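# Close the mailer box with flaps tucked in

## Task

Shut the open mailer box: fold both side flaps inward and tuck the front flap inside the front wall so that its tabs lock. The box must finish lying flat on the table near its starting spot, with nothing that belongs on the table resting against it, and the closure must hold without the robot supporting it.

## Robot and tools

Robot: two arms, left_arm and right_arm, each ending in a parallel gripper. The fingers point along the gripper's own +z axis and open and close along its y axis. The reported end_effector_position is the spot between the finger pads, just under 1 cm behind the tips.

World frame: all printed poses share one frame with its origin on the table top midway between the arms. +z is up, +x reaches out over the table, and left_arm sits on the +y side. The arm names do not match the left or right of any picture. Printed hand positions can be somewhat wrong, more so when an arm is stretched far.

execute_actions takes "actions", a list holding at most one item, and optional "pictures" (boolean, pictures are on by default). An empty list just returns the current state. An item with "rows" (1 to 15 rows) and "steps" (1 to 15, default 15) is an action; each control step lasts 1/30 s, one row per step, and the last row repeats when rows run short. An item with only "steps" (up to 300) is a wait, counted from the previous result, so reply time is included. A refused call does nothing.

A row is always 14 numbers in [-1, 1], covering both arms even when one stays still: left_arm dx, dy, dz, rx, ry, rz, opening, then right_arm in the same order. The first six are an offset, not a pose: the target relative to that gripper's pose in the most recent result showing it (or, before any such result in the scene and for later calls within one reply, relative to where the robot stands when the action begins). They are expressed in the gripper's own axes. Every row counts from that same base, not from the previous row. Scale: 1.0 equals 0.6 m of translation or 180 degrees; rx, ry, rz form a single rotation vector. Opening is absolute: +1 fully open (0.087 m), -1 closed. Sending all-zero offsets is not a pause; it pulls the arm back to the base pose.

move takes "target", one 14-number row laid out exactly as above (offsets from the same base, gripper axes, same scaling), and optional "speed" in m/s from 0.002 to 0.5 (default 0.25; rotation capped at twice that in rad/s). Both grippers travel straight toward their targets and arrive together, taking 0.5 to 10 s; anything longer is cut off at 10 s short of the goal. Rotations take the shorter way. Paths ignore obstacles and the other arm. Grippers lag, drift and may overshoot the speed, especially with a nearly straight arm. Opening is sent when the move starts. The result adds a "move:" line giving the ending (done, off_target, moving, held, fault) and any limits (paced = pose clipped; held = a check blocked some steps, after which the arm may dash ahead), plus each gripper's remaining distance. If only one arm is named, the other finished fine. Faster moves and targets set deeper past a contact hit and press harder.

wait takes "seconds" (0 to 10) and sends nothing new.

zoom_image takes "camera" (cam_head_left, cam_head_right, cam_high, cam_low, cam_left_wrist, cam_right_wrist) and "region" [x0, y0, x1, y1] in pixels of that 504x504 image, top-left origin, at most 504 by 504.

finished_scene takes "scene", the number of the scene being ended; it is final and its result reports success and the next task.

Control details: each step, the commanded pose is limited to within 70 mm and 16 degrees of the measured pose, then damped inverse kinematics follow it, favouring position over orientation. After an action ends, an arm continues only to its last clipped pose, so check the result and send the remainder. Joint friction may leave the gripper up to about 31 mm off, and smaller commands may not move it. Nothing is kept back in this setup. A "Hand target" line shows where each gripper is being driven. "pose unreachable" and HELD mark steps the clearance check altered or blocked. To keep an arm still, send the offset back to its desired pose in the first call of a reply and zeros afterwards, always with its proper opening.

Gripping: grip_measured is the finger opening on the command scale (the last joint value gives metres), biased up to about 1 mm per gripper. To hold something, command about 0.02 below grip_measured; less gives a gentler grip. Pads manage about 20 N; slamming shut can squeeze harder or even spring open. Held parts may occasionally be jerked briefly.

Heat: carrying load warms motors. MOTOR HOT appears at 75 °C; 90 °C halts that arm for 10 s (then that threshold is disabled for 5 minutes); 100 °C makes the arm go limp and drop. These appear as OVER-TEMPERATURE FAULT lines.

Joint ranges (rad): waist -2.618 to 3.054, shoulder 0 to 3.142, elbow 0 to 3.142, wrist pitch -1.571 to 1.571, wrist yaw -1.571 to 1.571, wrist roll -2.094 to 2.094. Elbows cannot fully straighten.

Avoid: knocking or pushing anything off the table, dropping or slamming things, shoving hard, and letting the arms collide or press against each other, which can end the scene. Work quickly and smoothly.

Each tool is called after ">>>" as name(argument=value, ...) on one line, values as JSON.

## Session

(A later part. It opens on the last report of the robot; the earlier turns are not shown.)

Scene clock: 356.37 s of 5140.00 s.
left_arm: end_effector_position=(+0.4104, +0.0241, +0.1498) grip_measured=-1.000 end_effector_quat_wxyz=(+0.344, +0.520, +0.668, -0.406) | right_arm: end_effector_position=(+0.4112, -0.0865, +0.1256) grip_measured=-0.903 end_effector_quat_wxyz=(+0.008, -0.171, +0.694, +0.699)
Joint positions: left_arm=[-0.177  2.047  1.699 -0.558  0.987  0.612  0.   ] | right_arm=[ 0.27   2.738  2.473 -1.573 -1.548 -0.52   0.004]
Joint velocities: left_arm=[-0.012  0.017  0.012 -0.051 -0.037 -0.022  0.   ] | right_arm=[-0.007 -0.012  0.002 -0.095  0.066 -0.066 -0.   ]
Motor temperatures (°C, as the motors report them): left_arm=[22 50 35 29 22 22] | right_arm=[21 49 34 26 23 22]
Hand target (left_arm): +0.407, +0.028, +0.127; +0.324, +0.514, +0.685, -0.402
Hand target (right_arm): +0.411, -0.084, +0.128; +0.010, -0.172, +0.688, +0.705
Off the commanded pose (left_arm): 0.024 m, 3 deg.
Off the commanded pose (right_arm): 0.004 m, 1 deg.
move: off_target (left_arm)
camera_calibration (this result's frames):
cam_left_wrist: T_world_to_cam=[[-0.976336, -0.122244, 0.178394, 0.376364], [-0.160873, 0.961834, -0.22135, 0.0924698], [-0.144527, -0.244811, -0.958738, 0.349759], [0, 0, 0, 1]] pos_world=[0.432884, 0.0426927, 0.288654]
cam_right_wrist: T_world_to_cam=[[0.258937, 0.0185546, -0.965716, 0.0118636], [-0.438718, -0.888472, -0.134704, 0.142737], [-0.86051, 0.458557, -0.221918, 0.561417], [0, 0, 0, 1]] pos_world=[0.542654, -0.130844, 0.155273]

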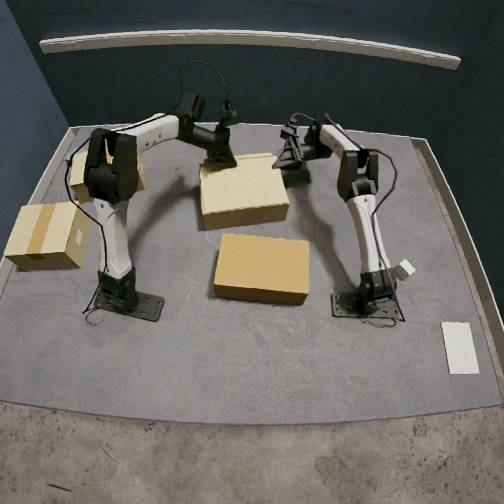

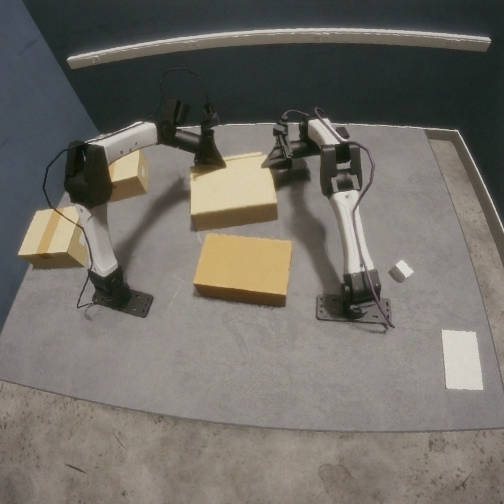

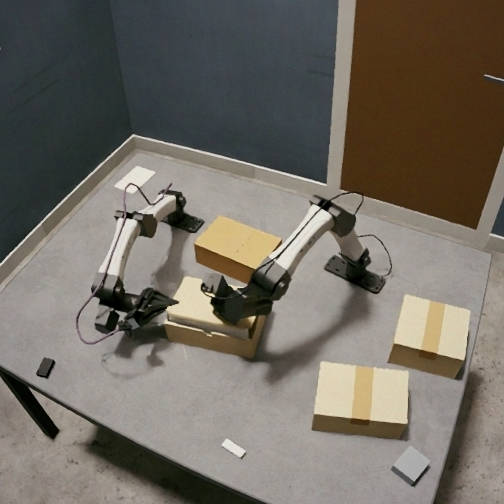

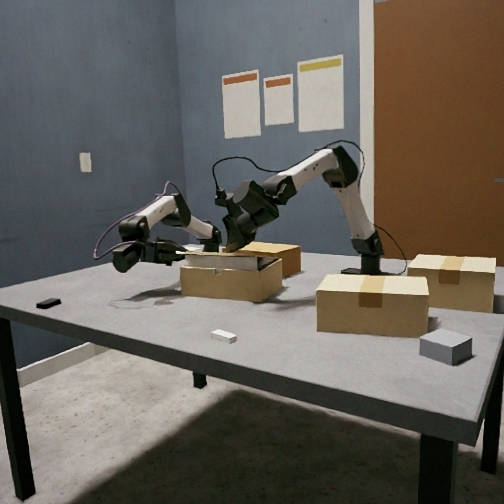

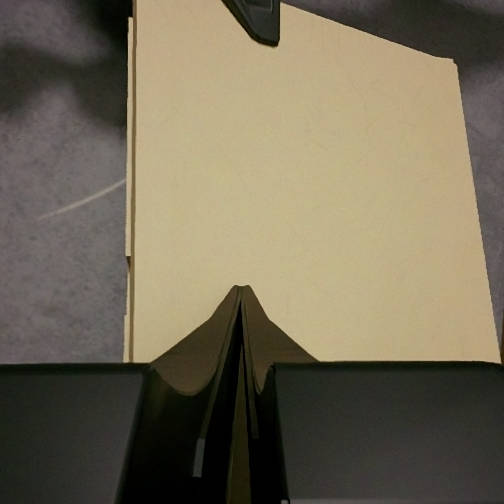

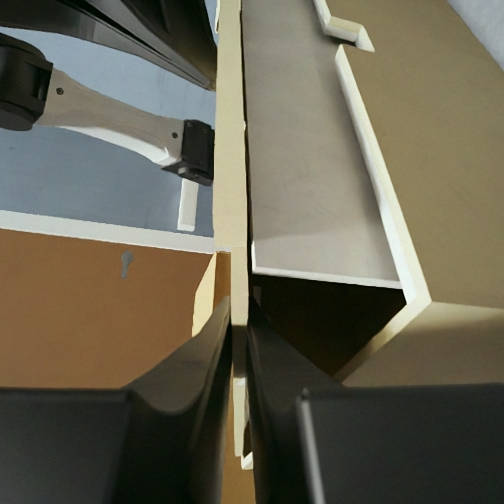

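Release right and withdraw, then press.

>>> move(target=[0,0,0,0,0,0,-1,0,0,0,0,0,0,-0.5])

>>> move(target=[0,0,0,0,0,0,-1,0.04,0,-0.13,0,0,0,-0.5], speed=0.1)

>>> move(target=[0.105,0.025,0.055,0,0,0,-1,0,0,0,0,0,0,-0.5], speed=0.05)

Scene clock: 359.17 s of 5140.00 s.
left_arm: end_effector_position=(+0.4102, +0.0239, +0.1505) grip_measured=-1.000 end_effector_quat_wxyz=(+0.345, +0.521, +0.667, -0.406) | right_arm: end_effector_position=(+0.4112, -0.0867, +0.1253) grip_measured=-0.500 end_effector_quat_wxyz=(+0.008, -0.171, +0.694, +0.699)
Joint positions: left_arm=[-0.177  2.046  1.699 -0.557  0.989  0.612  0.   ] | right_arm=[ 0.269  2.738  2.473 -1.573 -1.547 -0.52   0.022]
Joint velocities: left_arm=[ 0.012 -0.007  0.012  0.007 -0.037 -0.007  0.   ] | right_arm=[-0.007 -0.007 -0.002 -0.022 -0.007 -0.081  0.   ]
Motor temperatures (°C, as the motors report them): left_arm=[22 50 35 29 22 22] | right_arm=[21 50 34 26 23 22]
Hand target (left_arm): +0.410, +0.024, +0.150; +0.344, +0.520, +0.668, -0.406
Hand target (right_arm): +0.411, -0.086, +0.126; +0.008, -0.171, +0.694, +0.699
Off the commanded pose (left_arm): 0.001 m, 0 deg.
Off the commanded pose (right_arm): 0.000 m, 0 deg.
move: done
camera_calibration (this result's frames):
cam_left_wrist: T_world_to_cam=[[-0.976708, -0.120728, 0.177386, 0.376339], [-0.159454, 0.961565, -0.223535, 0.09253], [-0.143581, -0.246613, -0.958419, 0.349974], [0, 0, 0, 1]] pos_world=[0.432577, 0.0427693, 0.289348]
cam_right_wrist: T_world_to_cam=[[0.259253, 0.0171739, -0.965657, 0.0113505], [-0.438656, -0.888673, -0.133572, 0.142353], [-0.860447, 0.45822, -0.222858, 0.561554], [0, 0, 0, 1]] pos_world=[0.542689, -0.131005, 0.155122]

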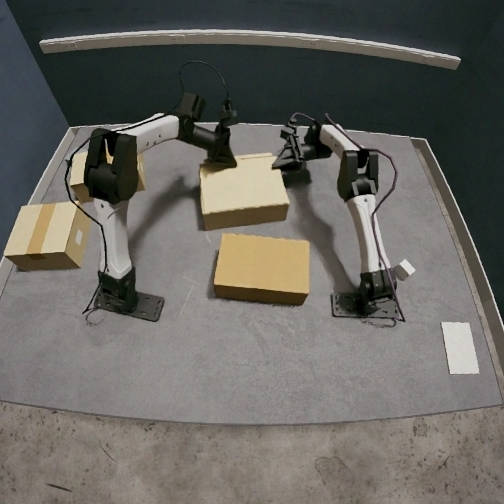

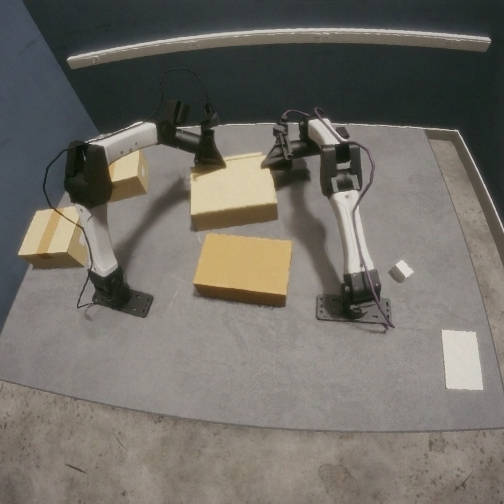

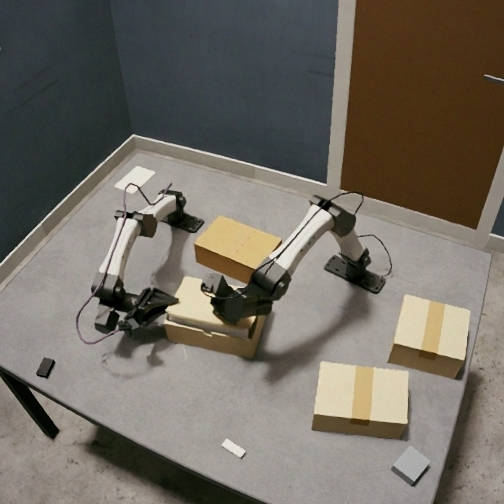

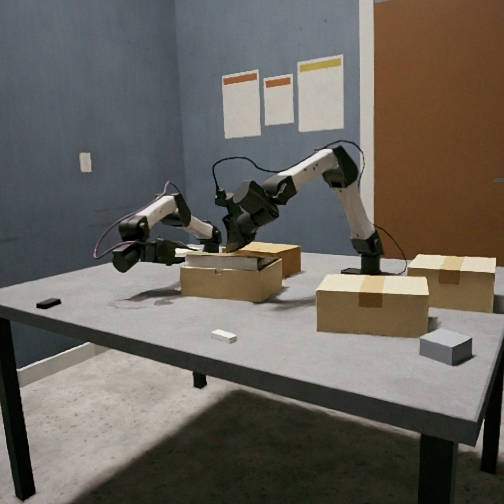

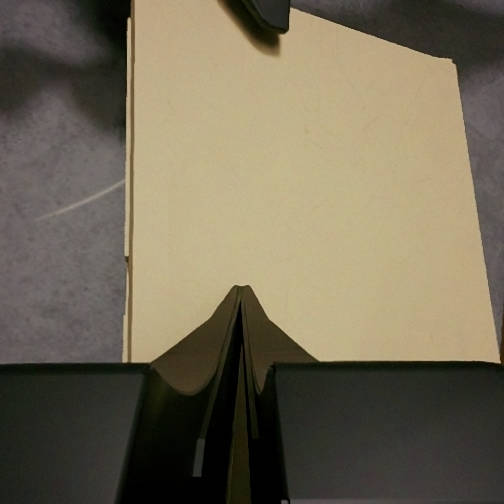

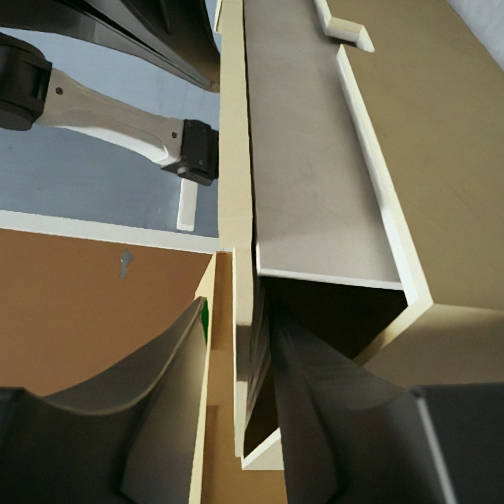

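Scene clock: 360.37 s of 5140.00 s.
left_arm: end_effector_position=(+0.4102, +0.0239, +0.1506) grip_measured=-1.000 end_effector_quat_wxyz=(+0.345, +0.521, +0.667, -0.406) | right_arm: end_effector_position=(+0.4098, -0.1670, +0.1160) grip_measured=-0.500 end_effector_quat_wxyz=(+0.054, -0.121, +0.726, +0.675)
Joint positions: left_arm=[-0.177  2.046  1.699 -0.557  0.99   0.612  0.   ] | right_arm=[ 0.091  2.569  2.133 -1.573 -1.479 -0.683  0.022]
Joint velocities: left_arm=[0.012 0.002 0.012 0.037 0.037 0.037 0.   ] | right_arm=[-0.017 -0.002 -0.007 -0.081 -0.081 -0.037 -0.001]
Motor temperatures (°C, as the motors report them): left_arm=[22 50 35 29 22 22] | right_arm=[21 50 34 26 23 22]
Hand target (left_arm): +0.410, +0.024, +0.151; +0.345, +0.521, +0.667, -0.406
Hand target (right_arm): +0.406, -0.167, +0.121; +0.058, -0.129, +0.727, +0.672
Off the commanded pose (left_arm): 0.000 m, 0 deg.
Off the commanded pose (right_arm): 0.006 m, 9 deg.
joint sent to its limit (right arm) — the command would take joint 4 (wrist pitch) past its lower limit, so that joint was sent only as far as its limit.
move: off_target (right_arm)
camera_calibration (this result's frames):
cam_left_wrist: T_world_to_cam=[[-0.976719, -0.120448, 0.177519, 0.376262], [-0.15925, 0.961539, -0.22379, 0.0925171], [-0.143736, -0.24685, -0.958335, 0.350055], [0, 0, 0, 1]] pos_world=[0.432551, 0.042772, 0.28938]
cam_right_wrist: T_world_to_cam=[[0.255511, -0.0794111, -0.963539, -0.0107401], [-0.563199, -0.822284, -0.0815793, 0.125236], [-0.785825, 0.563509, -0.254827, 0.585779], [0, 0, 0, 1]] pos_world=[0.533597, -0.227965, 0.14914]

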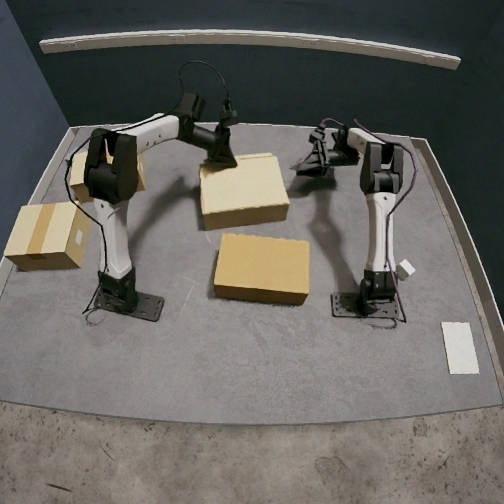

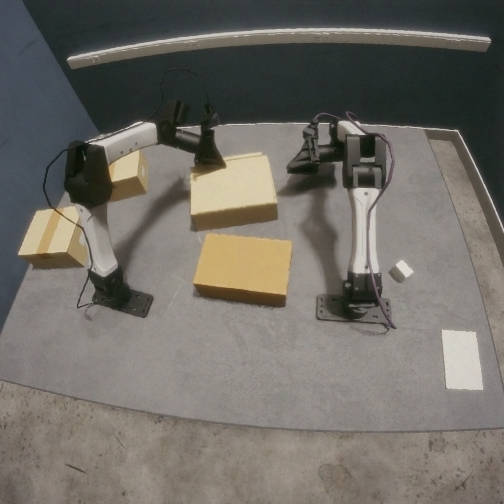

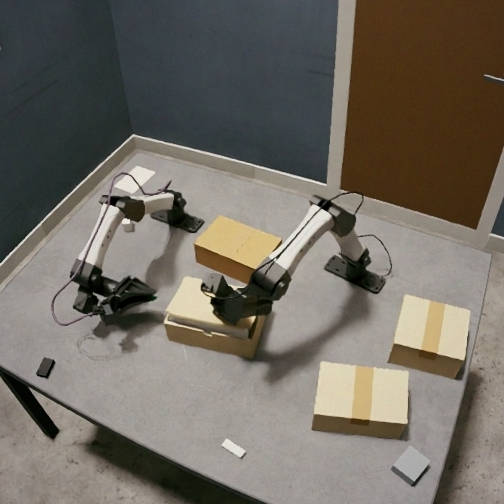

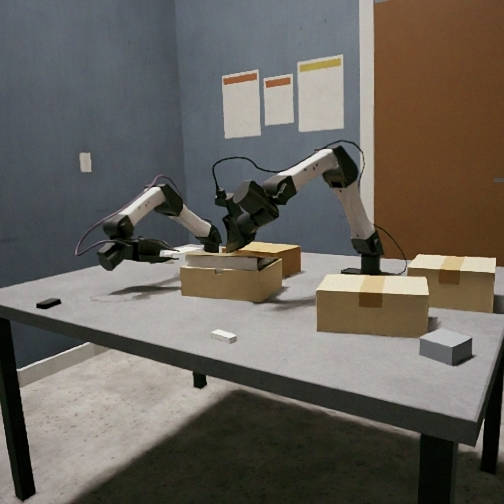

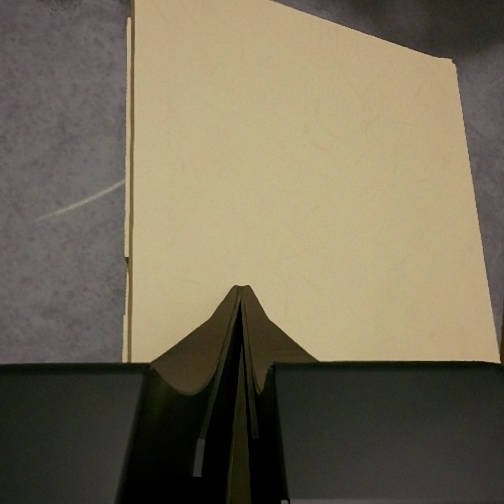

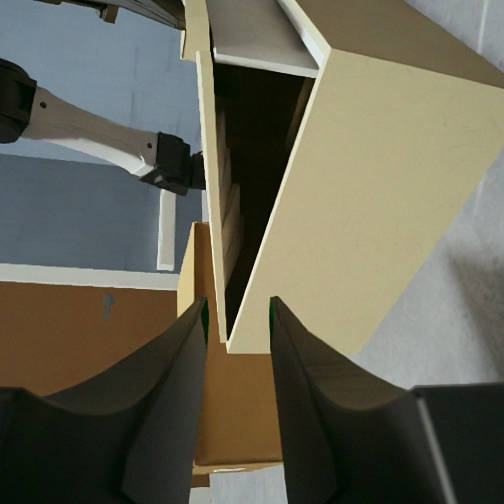

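Scene clock: 362.13 s of 5140.00 s.
left_arm: end_effector_position=(+0.4161, +0.0172, +0.1184) grip_measured=-1.000 end_effector_quat_wxyz=(+0.381, +0.534, +0.634, -0.409) | right_arm: end_effector_position=(+0.4098, -0.1670, +0.1160) grip_measured=-0.500 end_effector_quat_wxyz=(+0.054, -0.121, +0.726, +0.675)
Joint positions: left_arm=[-0.177  2.064  1.544 -0.291  1.027  0.612  0.   ] | right_arm=[ 0.091  2.569  2.133 -1.573 -1.479 -0.683  0.022]
Joint velocities: left_arm=[ 0.007  0.002 -0.017 -0.022  0.022  0.007  0.   ] | right_arm=[-0.007 -0.007 -0.002 -0.007 -0.022  0.051 -0.   ]
Motor temperatures (°C, as the motors report them): left_arm=[22 50 35 29 22 22] | right_arm=[21 50 34 26 23 22]
Hand target (left_arm): +0.409, +0.023, +0.079; +0.345, +0.521, +0.666, -0.406
Hand target (right_arm): +0.410, -0.167, +0.116; +0.054, -0.121, +0.726, +0.675
Off the commanded pose (left_arm): 0.041 m, 6 deg.
Off the commanded pose (right_arm): 0.000 m, 0 deg.
move: off_target (left_arm)
camera_calibration (this result's frames):
cam_left_wrist: T_world_to_cam=[[-0.990412, -0.0880968, 0.106413, 0.400521], [-0.115681, 0.949937, -0.290239, 0.0826101], [-0.0755163, -0.299766, -0.951019, 0.290145], [0, 0, 0, 1]] pos_world=[0.428147, 0.0437858, 0.25729]
cam_right_wrist: T_world_to_cam=[[0.255511, -0.0794111, -0.963539, -0.0107401], [-0.563199, -0.822284, -0.0815793, 0.125236], [-0.785825, 0.563509, -0.254827, 0.585779], [0, 0, 0, 1]] pos_world=[0.533597, -0.227965, 0.14914]

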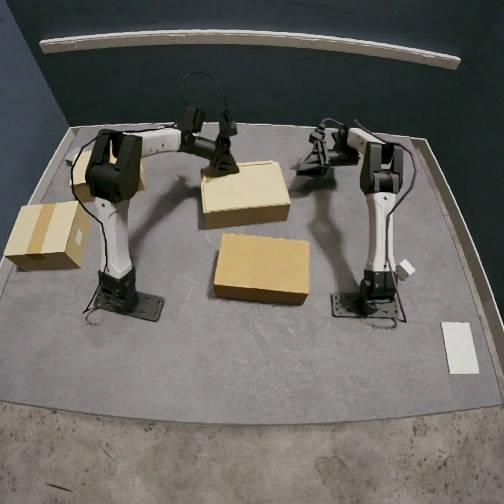

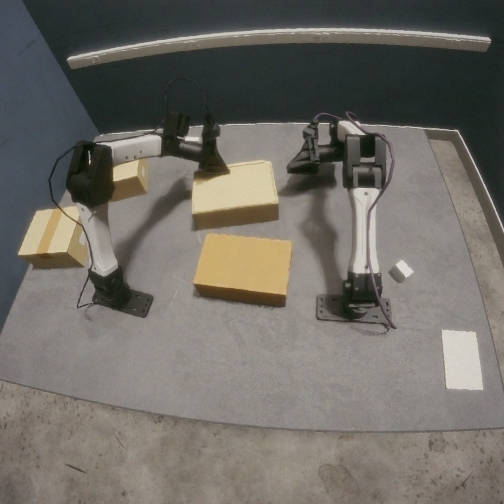

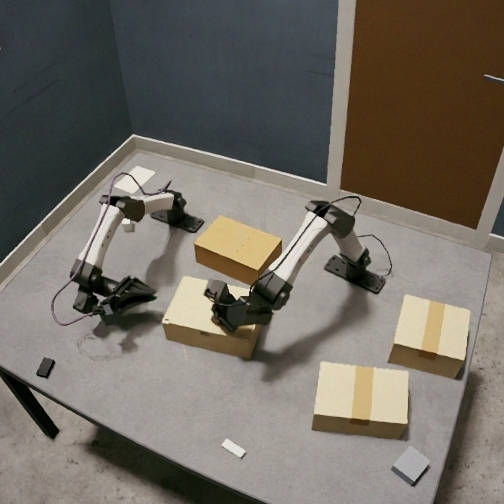

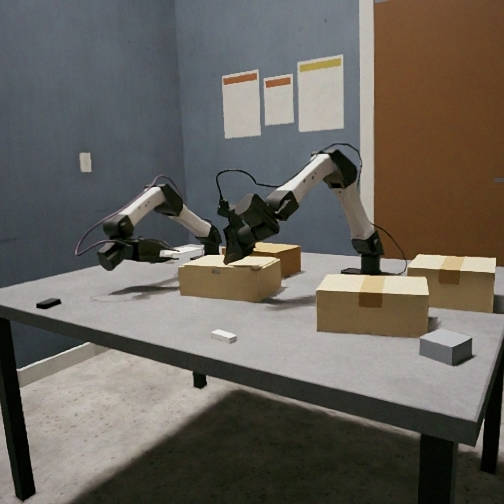

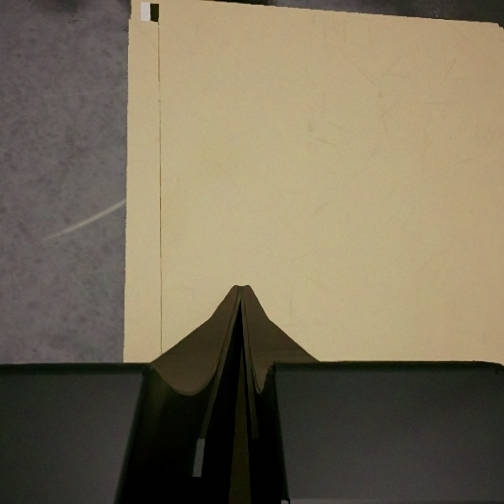

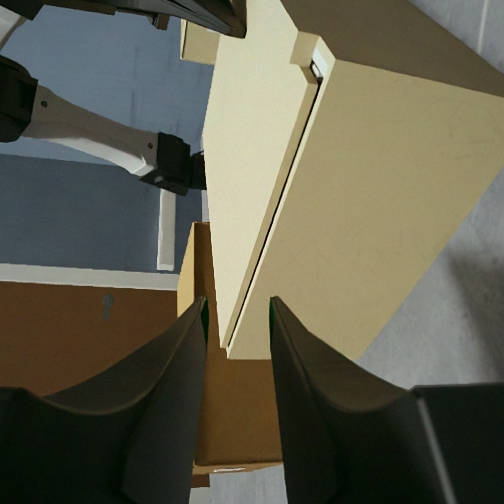

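>>> move(target=[-0.12,-0.015,-0.05,0,0,0,-1,0,0,0,0,0,0,-0.5], speed=0.1)

Scene clock: 365.40 s of 5140.00 s.
left_arm: end_effector_position=(+0.4178, +0.0162, +0.1964) grip_measured=-1.000 end_effector_quat_wxyz=(+0.387, +0.535, +0.630, -0.409) | right_arm: end_effector_position=(+0.4098, -0.1670, +0.1160) grip_measured=-0.500 end_effector_quat_wxyz=(+0.054, -0.121, +0.726, +0.675)
Joint positions: left_arm=[-0.177  2.021  1.785 -0.557  1.03   0.608  0.   ] | right_arm=[ 0.091  2.569  2.133 -1.573 -1.479 -0.683  0.022]
Joint velocities: left_arm=[-0.002 -0.017  0.017 -0.11  -0.007  0.051  0.   ] | right_arm=[-0.022  0.007  0.002 -0.095  0.007  0.051  0.   ]
Motor temperatures (°C, as the motors report them): left_arm=[22 49 35 29 22 22] | right_arm=[21 50 33 26 23 22]
Hand target (left_arm): +0.417, +0.017, +0.197; +0.381, +0.534, +0.634, -0.409
Hand target (right_arm): +0.410, -0.167, +0.116; +0.054, -0.121, +0.726, +0.675
Off the commanded pose (left_arm): 0.003 m, 1 deg.
Off the commanded pose (right_arm): 0.000 m, 0 deg.
move: done
camera_calibration (this result's frames):
cam_left_wrist: T_world_to_cam=[[-0.991579, -0.0868595, 0.0960497, 0.396295], [-0.111988, 0.947602, -0.299181, 0.106673], [-0.0650302, -0.307418, -0.94935, 0.359505], [0, 0, 0, 1]] pos_world=[0.428282, 0.0438568, 0.335147]
cam_right_wrist: T_world_to_cam=[[0.255511, -0.0794111, -0.963539, -0.0107401], [-0.563199, -0.822284, -0.0815793, 0.125236], [-0.785825, 0.563509, -0.254827, 0.585779], [0, 0, 0, 1]] pos_world=[0.533597, -0.227965, 0.14914]

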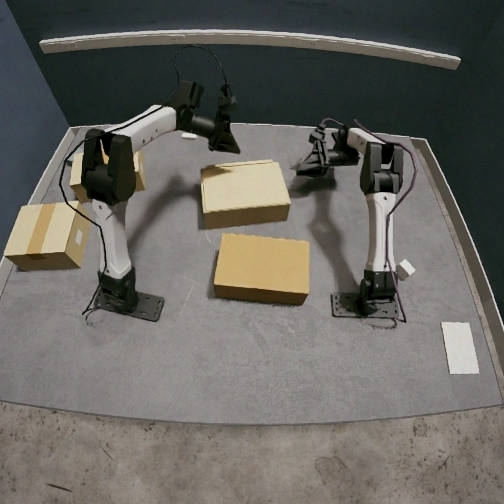

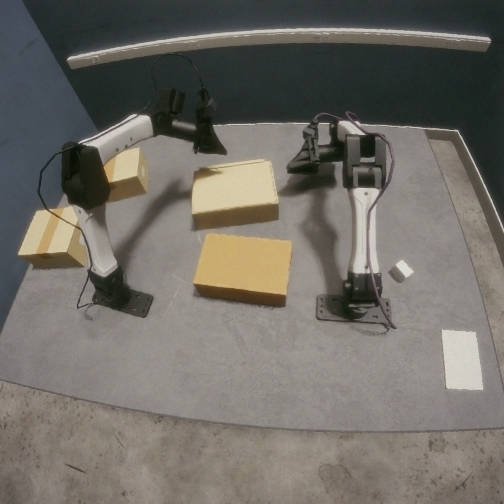

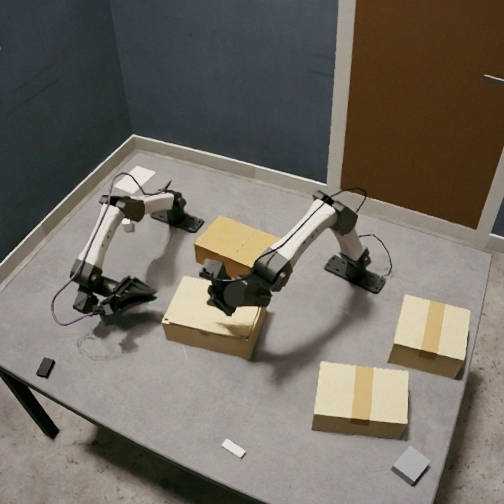

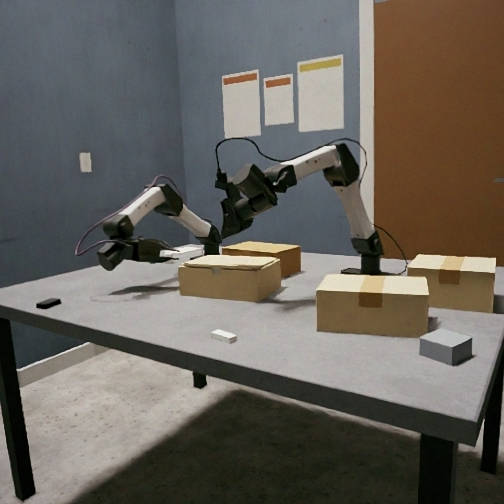

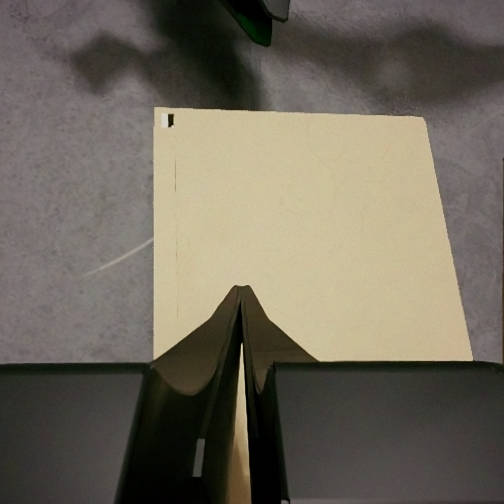

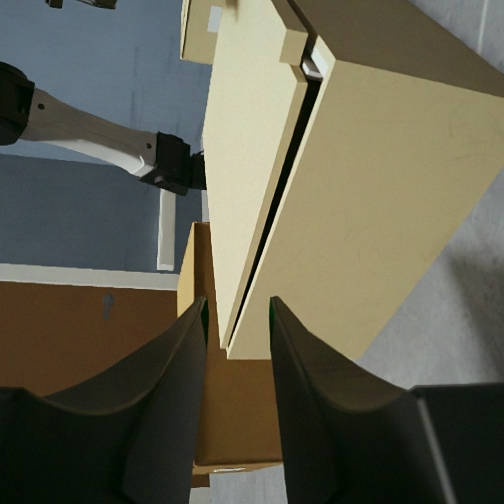

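Latched, near the original pose.

>>> finished_scene(scene=2)

The scene is finished: the task was done.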